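## Task

Plate E07 is partly out of slot 4 (counted from the bottom, of six) in plate hotel H1. Slide it all the way in until it rests against the rear stop, so that it stays there on its own with no robot support. Then release it and back the gripper away.

## Robot and tools

Robot: a single four-axis SCARA-style plate mover. Its joints, base outward, are lift (prismatic, 0.000 to 0.550 m), shoulder (-2.000 to 2.000 rad), elbow (-2.800 to 2.800 rad) and wrist yaw (-12.566 to 12.566 rad). The gripper always stays level: it can translate and spin about vertical, never tilt. Two rubber-padded fingers point along the gripper's +x axis and close along its y axis. The controlled point, end_effector_position, sits midway between the pads, about 2 to 3 cm behind the fingertips. Keep the elbow angle at least 0.4 rad away from 0; near a straight arm it can fold and fault.

Frames: the scene frame has its origin on the table surface under the arm base, +z up, and +y to the left when facing along +x. Reported poses (end_effector_position in metres, end_effector_quat_wxyz) use this frame, with some error that grows at long reach. Motion offsets, by contrast, are in the gripper's own axes.

The row format (used by execute_actions and move): five numbers, each in [-1, 1], in the order dx, dy, dz, rz, opening. The first four are a relative offset in gripper axes, not a pose: 1.0 equals 0.6 m of travel or 180 degrees of turn. rz spins about the gripper z axis, positive from +x toward +y. The offset is taken from the gripper pose shown in the most recent result that reports it (before any such result in a scene, and for any later call within the same reply, from wherever the robot is when the action begins). Every row in an action is counted from that same base, not chained from the previous row. opening is absolute: +1 is fully open (0.140 m), -1 is closed, which still leaves a 0.066 m gap. Closing fully takes at least about 0.6 s. All zeros is not a pause; it pulls the hand back to the base pose. Because offsets start from a measured pose, repeating a small push into something rigid does not push harder, but into something that yields it does advance.

Per control step (1/30 s), the commanded pose is clipped to within 70 mm and 16 degrees of the measured pose, then solved by damped inverse kinematics. Joints share speed and acceleration limits and finish together; after a long move the arm may not yet be at the target.

Tools:
- execute_actions, argument actions: a list with zero or one item. Empty list = look, returns state and pictures. An action item {"rows": [...], "steps": n} gives 1 to 15 rows and n from 6 to 15 steps (default 15); each row lasts one step and the last row repeats to fill. A wait item {"steps": n} (n up to 300) sends nothing and returns once n steps have elapsed since the last result, including your reply time. Optional pictures (boolean) adds images. Result is taken 6 steps before an action ends; those 6 run afterwards while you reply.
- move, arguments target (one row as above) and speed (m/s, 0.002 to 0.5, default 0.25; turn rate up to twice that in rad/s). Drives along a straight path lasting 0.5 to 10 s; paths longer than 10 s stop short. It does not avoid obstacles, can overshoot the speed (especially near a straight arm), and sets the opening at the start. Result ends with a move: line giving the outcome (done, off_target, moving, held, fault), limits that acted (paced = the sent pose was clipped; held = some steps blocked, after which motion may surge), and distance to target. Pictures included.
- wait, argument seconds (0 to 10): lets time pass with nothing new sent.
- zoom_image, arguments camera ("cam_wrist") and region [x0, y0, x1, y1] in image pixels, top-left origin, at most 504 by 504.
- finished_scene, argument scene (1 or 2): irreversible; ends the scene, reports success and starts the next task. Replying with no tool call ends everything.

Result lines: state pose; Joint positions (lift m, shoulder, elbow, wrist yaw rad, pad gap m); grip_measured (opening on the command scale, possibly about 1 mm off, consistently); HELD marks steps where a clearance check withheld some or all of the row; "pose unreachable" means that check altered or blocked the command; "Hand target" appears only when no steps are pending and shows where the controller is heading. After an action the arm only continues to the last clipped pose, so check and finish the rest next call. The simulation keeps running while you think and type.

Camera: cam_wrist, a 504x504 fisheye on the hand, looking forward and down; calibration (K, D, T_world_to_cam) is supplied and may be slightly off per scene.

Cautions: contact force rises with speed and with how far past contact the target lies, so approach slowly and aim only slightly beyond the stop. Joint load limits are lift 57 N, shoulder 8.55 N m, elbow 4.27 N m, wrist yaw 1.42 N m; reaching one freezes the arm for 10 s and discards the rest of the call. To grip, command an opening below grip_measured (about 0.04 below is firm); pad force is about 18 N. Holding loads heats motors: MOTOR HOT appears at 85 °C and an OVER-TEMPERATURE FAULT brakes the arm at 100 °C. Random brief disturbances may nudge held or loose items. Never knock anything off the table, and avoid drops, slips, slams or heavy shoves. Finish with the plate seated, fingers open and the hand withdrawn.

Each tool is called after ">>>" in YAML: its name, and indented under it one key for each argument.

## Session

>>> execute_actions:
  actions: []

Scene clock: 0.00 s of 7200.00 s.
end_effector_position=(+0.3887, -0.2398, +0.2791) grip_measured=+0.98 end_effector_quat_wxyz=(+0.974, +0.000, +0.000, -0.226)
Joint positions: [ 0.274 -0.114  0.77  -1.112  0.139]
Hand target: +0.389, -0.240, +0.279; +0.974, +0.000, +0.000, -0.226

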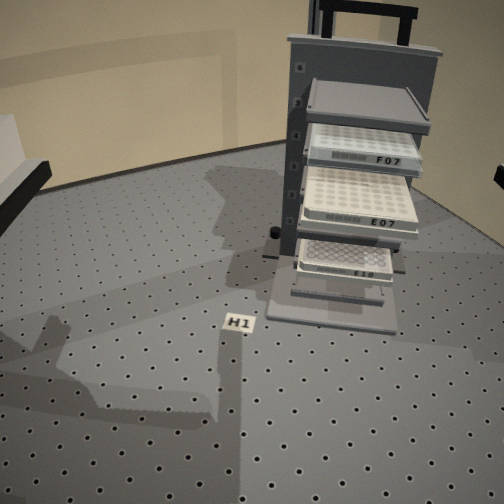

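>>> zoom_image:
  camera: "cam_wrist"
  region: [250, 20, 470, 340]

Region (250, 20, 470, 340) of cam_wrist's 504x504 image, scaled by 1.575, with more detail than that image has; it fills the left 346 columns of this view, and the rest is white.

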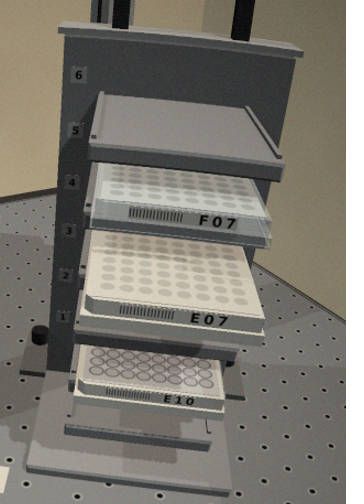

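>>> move:
  target: [0.102,-0.095,-0.175,-0.055,-1]
  speed: 0.3

Scene clock: 3.03 s of 7200.00 s.
end_effector_position=(+0.4186, -0.3179, +0.1740) grip_measured=-1.00 end_effector_quat_wxyz=(+0.951, +0.000, +0.000, -0.309)
Joint positions: [ 0.169 -0.162  1.079 -1.545  0.066]
Hand target: +0.419, -0.318, +0.174; +0.951, +0.000, +0.000, -0.309
Off the commanded pose: 0.000 m, 0 deg.
Kept back: nothing.
move: done
camera_calibration (this result's frames):
cam_wrist: T_world_to_cam=[[-0.589334, -0.807873, 0.00509734, -0.00239311], [-0.490913, 0.35309, -0.796449, 0.443866], [0.641631, -0.471877, -0.604684, -0.217246], [0, 0, 0, 1]] pos_world=[0.355881, -0.261171, 0.222164]

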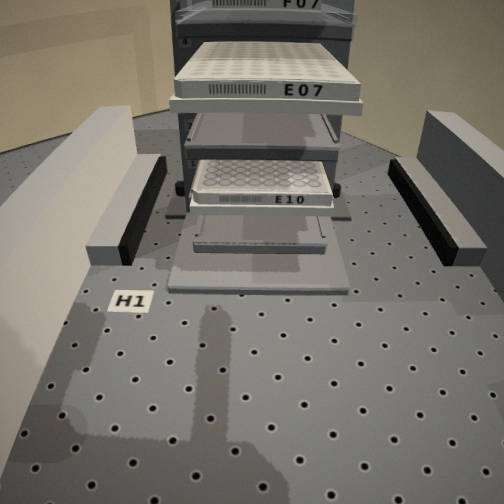

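>>> move:
  target: [0.095,0,-0.005,0,-1]
  speed: 0.15

Scene clock: 4.07 s of 7200.00 s.
end_effector_position=(+0.4649, -0.3512, +0.1711) grip_measured=-1.00 end_effector_quat_wxyz=(+0.951, +0.000, +0.000, -0.309)
Joint positions: [ 0.166 -0.181  1.327 -1.774  0.066]
Hand target: +0.465, -0.351, +0.171; +0.951, +0.000, +0.000, -0.309
Off the commanded pose: 0.000 m, 0 deg.
Kept back: nothing.
move: done
camera_calibration (this result's frames):
cam_wrist: T_world_to_cam=[[-0.588704, -0.808333, 0.00509734, -0.00253835], [-0.491188, 0.352707, -0.796449, 0.475988], [0.641998, -0.471377, -0.604684, -0.264485], [0, 0, 0, 1]] pos_world=[0.402104, -0.294608, 0.219184]

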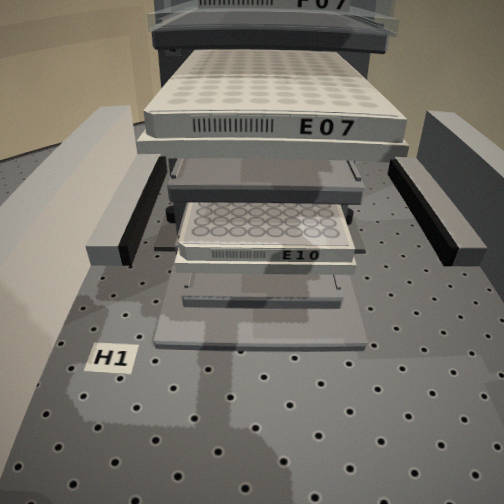

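>>> move:
  target: [0.075,0,0,0,-1]
  speed: 0.03

Scene clock: 15.73 s of 7200.00 s.
end_effector_position=(+0.4931, -0.3724, +0.1711) grip_measured=-1.00 end_effector_quat_wxyz=(+0.952, +0.000, +0.000, -0.307)
Joint positions: [ 0.166 -0.218  1.498 -1.905  0.066]
Hand target: +0.494, -0.373, +0.171; +0.951, +0.000, +0.000, -0.308
Off the commanded pose: 0.010 m, 0 deg.
TORQUE FAULT: the external load on joint 3 (elbow) reached its load limit, and the arm stopped for 10 seconds. The arm's remaining commands of this call were not run. The arm holds where it stopped, with its grip as last carried out, and accepts commands again: back off and push less far. The arm stops again, at the same cost, whenever a joint's load reaches its limit.
Kept back: nothing.
move: fault
camera_calibration (this result's frames):
cam_wrist: T_world_to_cam=[[-0.5865, -0.809933, 0.00509734, -0.00469396], [-0.492147, 0.351368, -0.796449, 0.497268], [0.64328, -0.469626, -0.604684, -0.292531], [0, 0, 0, 1]] pos_world=[0.430155, -0.315906, 0.219184]

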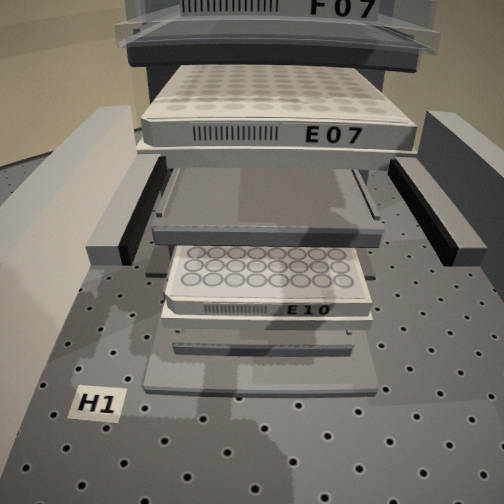

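>>> move:
  target: [-0.2,0,0.03,0,-1]
  speed: 0.3

Scene clock: 16.77 s of 7200.00 s.
end_effector_position=(+0.3956, -0.3023, +0.1891) grip_measured=-1.00 end_effector_quat_wxyz=(+0.952, +0.000, +0.000, -0.308)
Joint positions: [ 0.184 -0.177  0.97  -1.418  0.066]
Hand target: +0.396, -0.302, +0.189; +0.952, +0.000, +0.000, -0.307
Off the commanded pose: 0.000 m, 0 deg.
Kept back: nothing.
move: done
camera_calibration (this result's frames):
cam_wrist: T_world_to_cam=[[-0.587149, -0.809462, 0.00509734, -0.00480311], [-0.491865, 0.351763, -0.796449, 0.439043], [0.642903, -0.470142, -0.604684, -0.186009], [0, 0, 0, 1]] pos_world=[0.332716, -0.245778, 0.237223]

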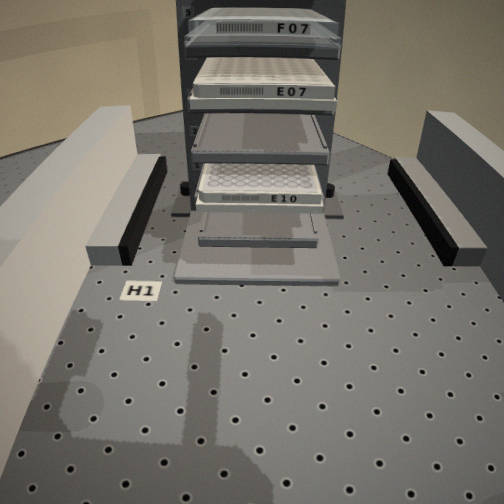

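Aligned with the other plates.

>>> finished_scene:
  scene: 1

The scene is finished: the task was done.


## Next scene

Plate E01 is partly out of slot 4 (counted from the bottom, of six) in plate hotel H1. Slide it all the way in until it rests against the rear stop, so that it stays there on its own with no robot support. Then release it and back the gripper away.

>>> execute_actions:
  actions: []

Scene clock: 0.00 s of 7200.00 s.
end_effector_position=(+0.3749, -0.0692, +0.1282) grip_measured=+0.98 end_effector_quat_wxyz=(+0.841, -0.000, -0.000, +0.542)
Joint positions: [ 0.123 -1.889 -0.96  -2.289  0.139]
Hand target: +0.375, -0.069, +0.128; +0.841, -0.000, -0.000, +0.542
camera_calibration (this result's frames):
cam_wrist: T_world_to_cam=[[0.909783, -0.415053, 0.00509734, -0.361925], [-0.247289, -0.55183, -0.796449, 0.144166], [0.333382, 0.723335, -0.604684, 0.0986879], [0, 0, 0, 1]] pos_world=[0.332023, -0.142047, 0.176341]

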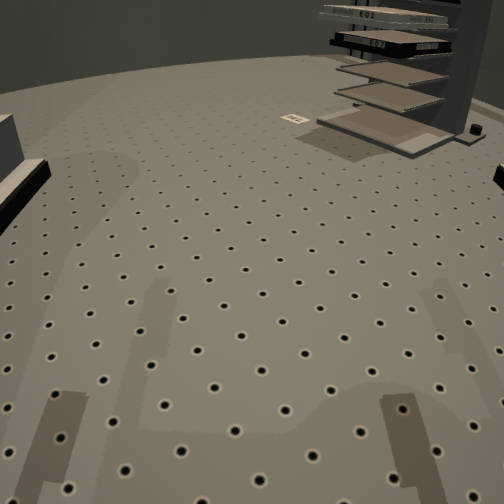

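>>> move:
  target: [0,0,0.25,-0.12,-1]
  speed: 0.4

Scene clock: 1.17 s of 7200.00 s.
end_effector_position=(+0.3765, -0.0685, +0.2783) grip_measured=-1.00 end_effector_quat_wxyz=(+0.910, -0.000, -0.000, +0.415)
Joint positions: [ 0.273 -1.999 -0.801 -2.626  0.066]
Hand target: +0.377, -0.069, +0.278; +0.910, -0.000, -0.000, +0.415
Off the commanded pose: 0.002 m, 5 deg.
joint sent to its limit — the command would take joint 2 (shoulder) past its lower limit, so that joint was sent only as far as its limit.
Kept back: nothing.
move: off_target
camera_calibration (this result's frames):
cam_wrist: T_world_to_cam=[[0.75426, -0.656556, 0.00509734, -0.321848], [-0.393957, -0.458766, -0.796449, 0.326011], [0.525252, 0.598722, -0.604684, 0.107639], [0, 0, 0, 1]] pos_world=[0.314653, -0.126194, 0.326379]

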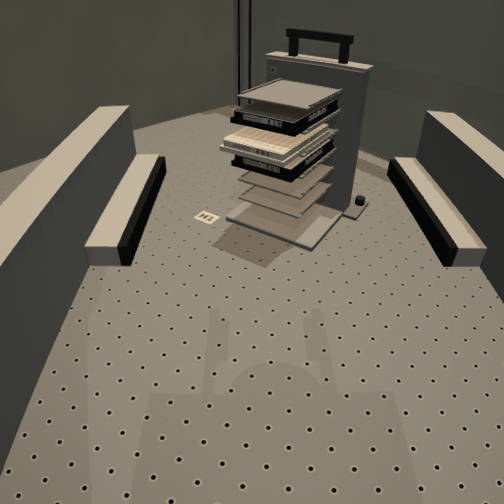

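>>> zoom_image:
  camera: "cam_wrist"
  region: [200, 90, 360, 250]

Region (200, 90, 360, 250) of cam_wrist's 504x504 image, scaled by 3.150, with more detail than that image has.

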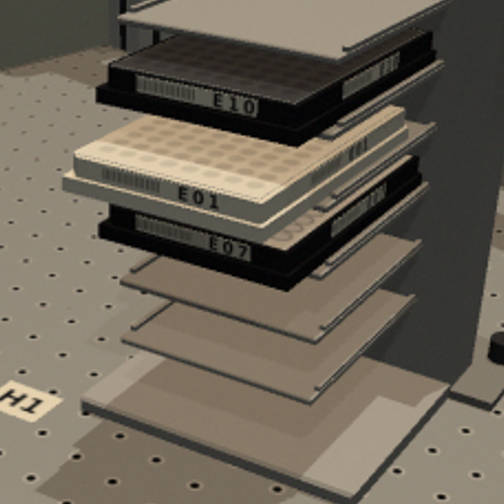

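>>> move:
  target: [0.152,-0.075,-0.1,-0.106,-1]
  speed: 0.3

>>> move:
  target: [0.129,0.224,0,-0.078,-1]
  speed: 0.3

Scene clock: 3.27 s of 7200.00 s.
end_effector_position=(+0.4702, -0.0290, +0.2182) grip_measured=-1.00 end_effector_quat_wxyz=(+0.966, -0.000, -0.000, +0.259)
Joint positions: [ 0.213 -1.514 -0.776 -3.468  0.066]
Hand target: +0.470, -0.029, +0.218; +0.966, -0.000, -0.000, +0.259
Off the commanded pose: 0.000 m, 0 deg.
Kept back: nothing.
move: done
camera_calibration (this result's frames):
cam_wrist: T_world_to_cam=[[0.498707, -0.866756, 0.00509734, -0.2522], [-0.522102, -0.305086, -0.796449, 0.397956], [0.691882, 0.394533, -0.604684, -0.0858225], [0, 0, 0, 1]] pos_world=[0.392927, -0.0633255, 0.266342]

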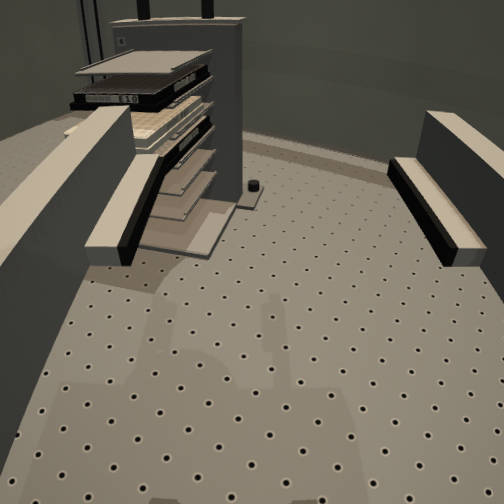

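Scene clock: 4.47 s of 7200.00 s.
end_effector_position=(+0.4699, +0.1261, +0.2182) grip_measured=-1.00 end_effector_quat_wxyz=(+0.990, -0.000, -0.000, +0.139)
Joint positions: [ 0.213 -0.513 -0.702 -4.788  0.066]
Hand target: +0.470, +0.126, +0.218; +0.990, -0.000, -0.000, +0.139
Off the commanded pose: 0.000 m, 0 deg.
Kept back: nothing.
move: done
camera_calibration (this result's frames):
cam_wrist: T_world_to_cam=[[0.273959, -0.961728, 0.00509734, 0.0000007904], [-0.580444, -0.169567, -0.796449, 0.455475], [0.766832, 0.215236, -0.604684, -0.159451], [0, 0, 0, 1]] pos_world=[0.38665, 0.111554, 0.266345]

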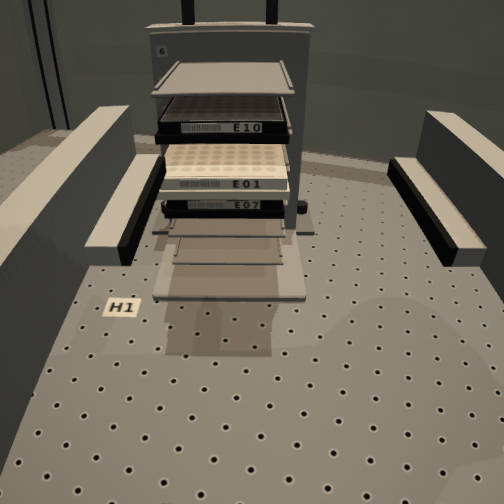

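>>> move:
  target: [0.11,0.043,-0.118,0,-1]
  speed: 0.25

Scene clock: 5.63 s of 7200.00 s.
end_effector_position=(+0.5263, +0.1691, +0.1474) grip_measured=-1.00 end_effector_quat_wxyz=(+0.990, -0.000, -0.000, +0.139)
Joint positions: [ 0.142 -0.387 -1.006 -4.612  0.066]
Hand target: +0.526, +0.169, +0.147; +0.990, -0.000, -0.000, +0.139
Off the commanded pose: 0.000 m, 0 deg.
Kept back: nothing.
move: done
camera_calibration (this result's frames):
cam_wrist: T_world_to_cam=[[0.273558, -0.961842, 0.00509734, 0.0265151], [-0.580515, -0.169325, -0.796449, 0.439052], [0.766922, 0.214916, -0.604684, -0.254746], [0, 0, 0, 1]] pos_world=[0.442993, 0.154595, 0.195507]

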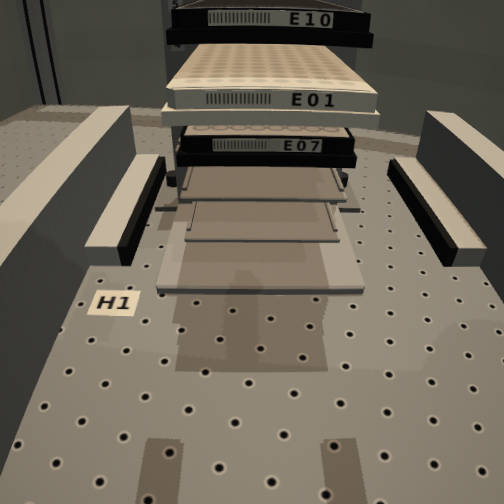

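>>> move:
  target: [0.05,0,0.006,0,-1]
  speed: 0.08

>>> move:
  target: [0.04,0,0,0,-1]
  speed: 0.03

Scene clock: 6.73 s of 7200.00 s.
end_effector_position=(+0.5552, +0.1773, +0.1510) grip_measured=-1.00 end_effector_quat_wxyz=(+0.990, -0.000, -0.000, +0.139)
Joint positions: [ 0.146 -0.368 -1.138 -4.499  0.066]
Hand target: +0.555, +0.177, +0.151; +0.990, -0.000, -0.000, +0.139
Off the commanded pose: 0.000 m, 0 deg.
Kept back: nothing.
move: done
camera_calibration (this result's frames):
cam_wrist: T_world_to_cam=[[0.272858, -0.962041, 0.00509734, 0.0268436], [-0.580638, -0.168903, -0.796449, 0.460079], [0.767078, 0.214358, -0.604684, -0.276492], [0, 0, 0, 1]] pos_world=[0.471906, 0.162801, 0.199103]

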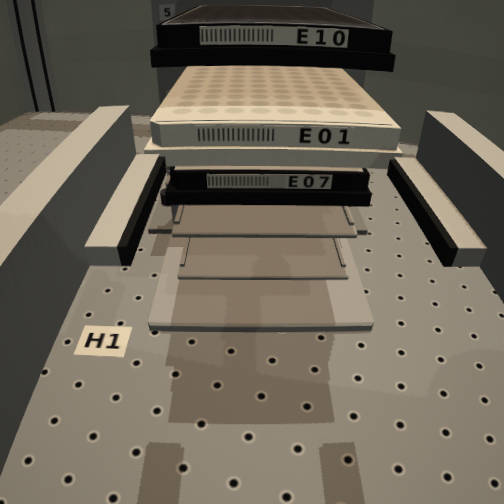

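Scene clock: 7.77 s of 7200.00 s.
end_effector_position=(+0.5784, +0.1838, +0.1510) grip_measured=-1.00 end_effector_quat_wxyz=(+0.990, -0.000, -0.000, +0.138)
Joint positions: [ 0.146 -0.345 -1.248 -4.413  0.066]
Hand target: +0.578, +0.184, +0.151; +0.990, -0.000, -0.000, +0.139
Off the commanded pose: 0.000 m, 0 deg.
Kept back: nothing.
move: done
camera_calibration (this result's frames):
cam_wrist: T_world_to_cam=[[0.272239, -0.962216, 0.00509734, 0.0271596], [-0.580746, -0.168529, -0.796449, 0.474605], [0.767216, 0.213864, -0.604684, -0.295622], [0, 0, 0, 1]] pos_world=[0.495037, 0.169341, 0.199103]

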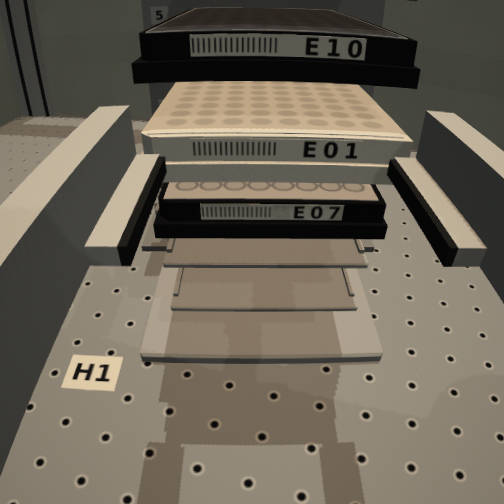

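>>> move:
  target: [0.006,0,0,0,-1]
  speed: 0.01

>>> move:
  target: [0.005,0,0,0,-1]
  speed: 0.01

Scene clock: 8.73 s of 7200.00 s.
end_effector_position=(+0.5818, +0.1847, +0.1510) grip_measured=-1.00 end_effector_quat_wxyz=(+0.990, -0.000, -0.000, +0.138)
Joint positions: [ 0.146 -0.341 -1.265 -4.401  0.066]
Hand target: +0.582, +0.185, +0.151; +0.990, -0.000, -0.000, +0.138
Off the commanded pose: 0.000 m, 0 deg.
Kept back: nothing.
move: done
camera_calibration (this result's frames):
cam_wrist: T_world_to_cam=[[0.271848, -0.962327, 0.00509734, 0.0273324], [-0.580815, -0.168293, -0.796449, 0.476765], [0.767303, 0.213552, -0.604684, -0.298465], [0, 0, 0, 1]] pos_world=[0.498495, 0.170277, 0.199103]

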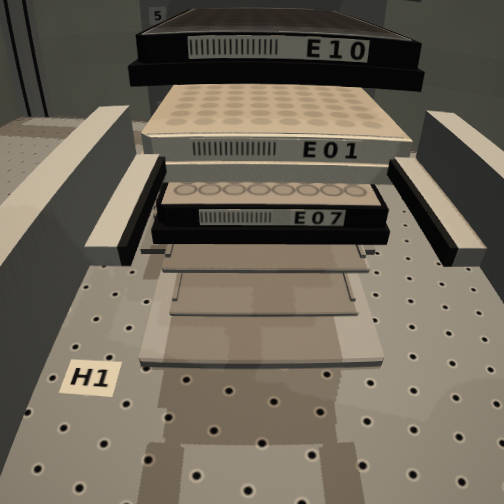

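Scene clock: 9.43 s of 7200.00 s.
end_effector_position=(+0.5847, +0.1854, +0.1510) grip_measured=-1.00 end_effector_quat_wxyz=(+0.990, -0.000, -0.000, +0.138)
Joint positions: [ 0.146 -0.337 -1.279 -4.39   0.066]
Hand target: +0.585, +0.185, +0.151; +0.990, -0.000, -0.000, +0.138
Off the commanded pose: 0.000 m, 0 deg.
Kept back: nothing.
move: done
camera_calibration (this result's frames):
cam_wrist: T_world_to_cam=[[0.271469, -0.962434, 0.00509734, 0.0274994], [-0.580881, -0.168064, -0.796449, 0.47856], [0.767387, 0.21325, -0.604684, -0.300828], [0, 0, 0, 1]] pos_world=[0.501372, 0.171047, 0.199103]

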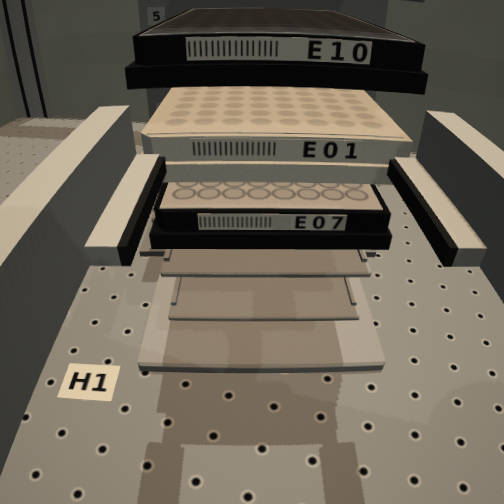

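Still free. Continue in 3 mm steps.

>>> move:
  target: [0.005,0,0,0,-1]
  speed: 0.01

>>> move:
  target: [0.005,0,0,0,-1]
  speed: 0.01

>>> move:
  target: [0.005,0,0,0,-1]
  speed: 0.01

Scene clock: 10.37 s of 7200.00 s.
end_effector_position=(+0.5876, +0.1861, +0.1510) grip_measured=-1.00 end_effector_quat_wxyz=(+0.990, -0.000, -0.000, +0.138)
Joint positions: [ 0.146 -0.334 -1.293 -4.38   0.066]
Hand target: +0.588, +0.186, +0.151; +0.990, -0.000, -0.000, +0.138
Off the commanded pose: 0.000 m, 0 deg.
Kept back: nothing.
move: done
camera_calibration (this result's frames):
cam_wrist: T_world_to_cam=[[0.271089, -0.962541, 0.00509734, 0.0276681], [-0.580947, -0.167835, -0.796449, 0.480355], [0.767471, 0.212948, -0.604684, -0.30319], [0, 0, 0, 1]] pos_world=[0.50425, 0.171816, 0.199103]

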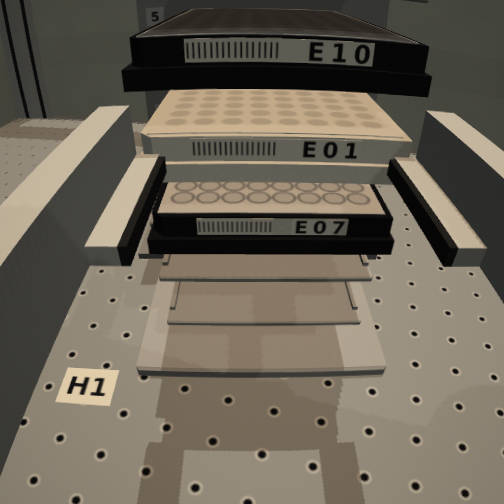

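Scene clock: 11.07 s of 7200.00 s.
end_effector_position=(+0.5893, +0.1868, +0.1510) grip_measured=-1.00 end_effector_quat_wxyz=(+0.990, -0.000, -0.000, +0.138)
Joint positions: [ 0.146 -0.331 -1.302 -4.374  0.066]
Hand target: +0.590, +0.187, +0.151; +0.990, -0.000, -0.000, +0.138
Off the commanded pose: 0.001 m, 0 deg.
Kept back: nothing.
move: done
camera_calibration (this result's frames):
cam_wrist: T_world_to_cam=[[0.270629, -0.96267, 0.00509734, 0.0281378], [-0.581027, -0.167557, -0.796449, 0.481476], [0.767572, 0.21258, -0.604684, -0.304663], [0, 0, 0, 1]] pos_world=[0.505987, 0.172528, 0.199103]

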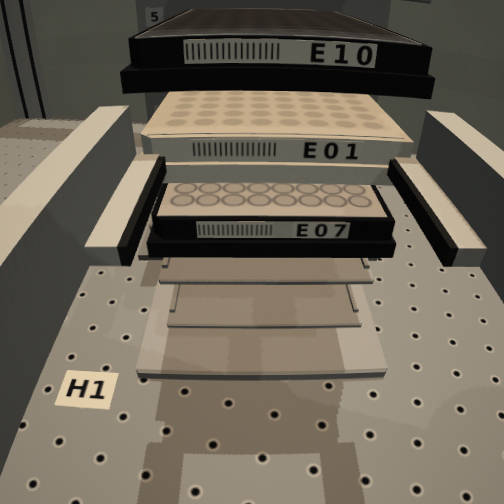

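Scene clock: 21.57 s of 7200.00 s.
end_effector_position=(+0.5890, +0.1872, +0.1510) grip_measured=-1.00 end_effector_quat_wxyz=(+0.991, -0.000, -0.000, +0.137)
Joint positions: [ 0.146 -0.329 -1.302 -4.378  0.066]
Hand target: +0.590, +0.187, +0.151; +0.990, -0.000, -0.000, +0.138
Off the commanded pose: 0.003 m, 0 deg.
TORQUE FAULT: the external load on joint 3 (elbow) reached its load limit, and the arm stopped for 10 seconds. The arm's remaining commands of this call were not run. The arm holds where it stopped, with its grip as last carried out, and accepts commands again: back off and push less far. The arm stops again, at the same cost, whenever a joint's load reaches its limit.
Kept back: nothing.
move: fault
camera_calibration (this result's frames):
cam_wrist: T_world_to_cam=[[0.26934, -0.963032, 0.00509734, 0.0294394], [-0.581251, -0.16678, -0.796449, 0.481338], [0.767856, 0.211553, -0.604684, -0.30447], [0, 0, 0, 1]] pos_world=[0.505638, 0.17304, 0.199103]

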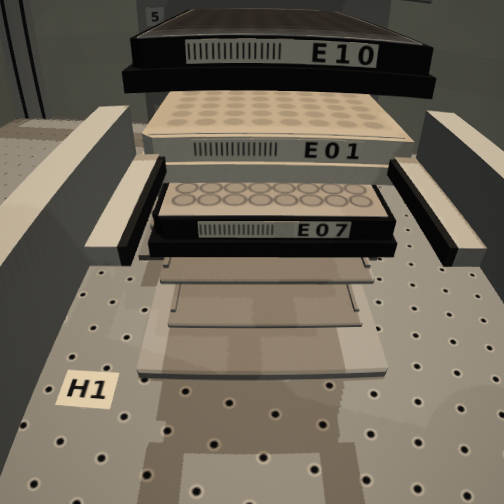

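>>> move:
  target: [-0.14,0,0,0,-1]
  speed: 0.3

Scene clock: 22.53 s of 7200.00 s.
end_effector_position=(+0.5081, +0.1645, +0.1510) grip_measured=-1.00 end_effector_quat_wxyz=(+0.991, -0.000, -0.000, +0.137)
Joint positions: [ 0.146 -0.387 -0.927 -4.693  0.066]
Hand target: +0.508, +0.164, +0.151; +0.991, -0.000, -0.000, +0.137
Off the commanded pose: 0.000 m, 0 deg.
Kept back: nothing.
move: done
camera_calibration (this result's frames):
cam_wrist: T_world_to_cam=[[0.26991, -0.962872, 0.00509734, 0.0290113], [-0.581152, -0.167124, -0.796449, 0.430515], [0.767731, 0.212008, -0.604684, -0.23755], [0, 0, 0, 1]] pos_world=[0.424738, 0.150246, 0.199093]

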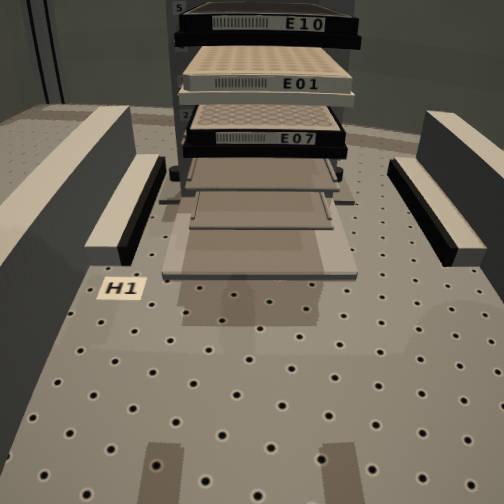

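>>> finished_scene:
  scene: 2

The scene is finished: the task was done.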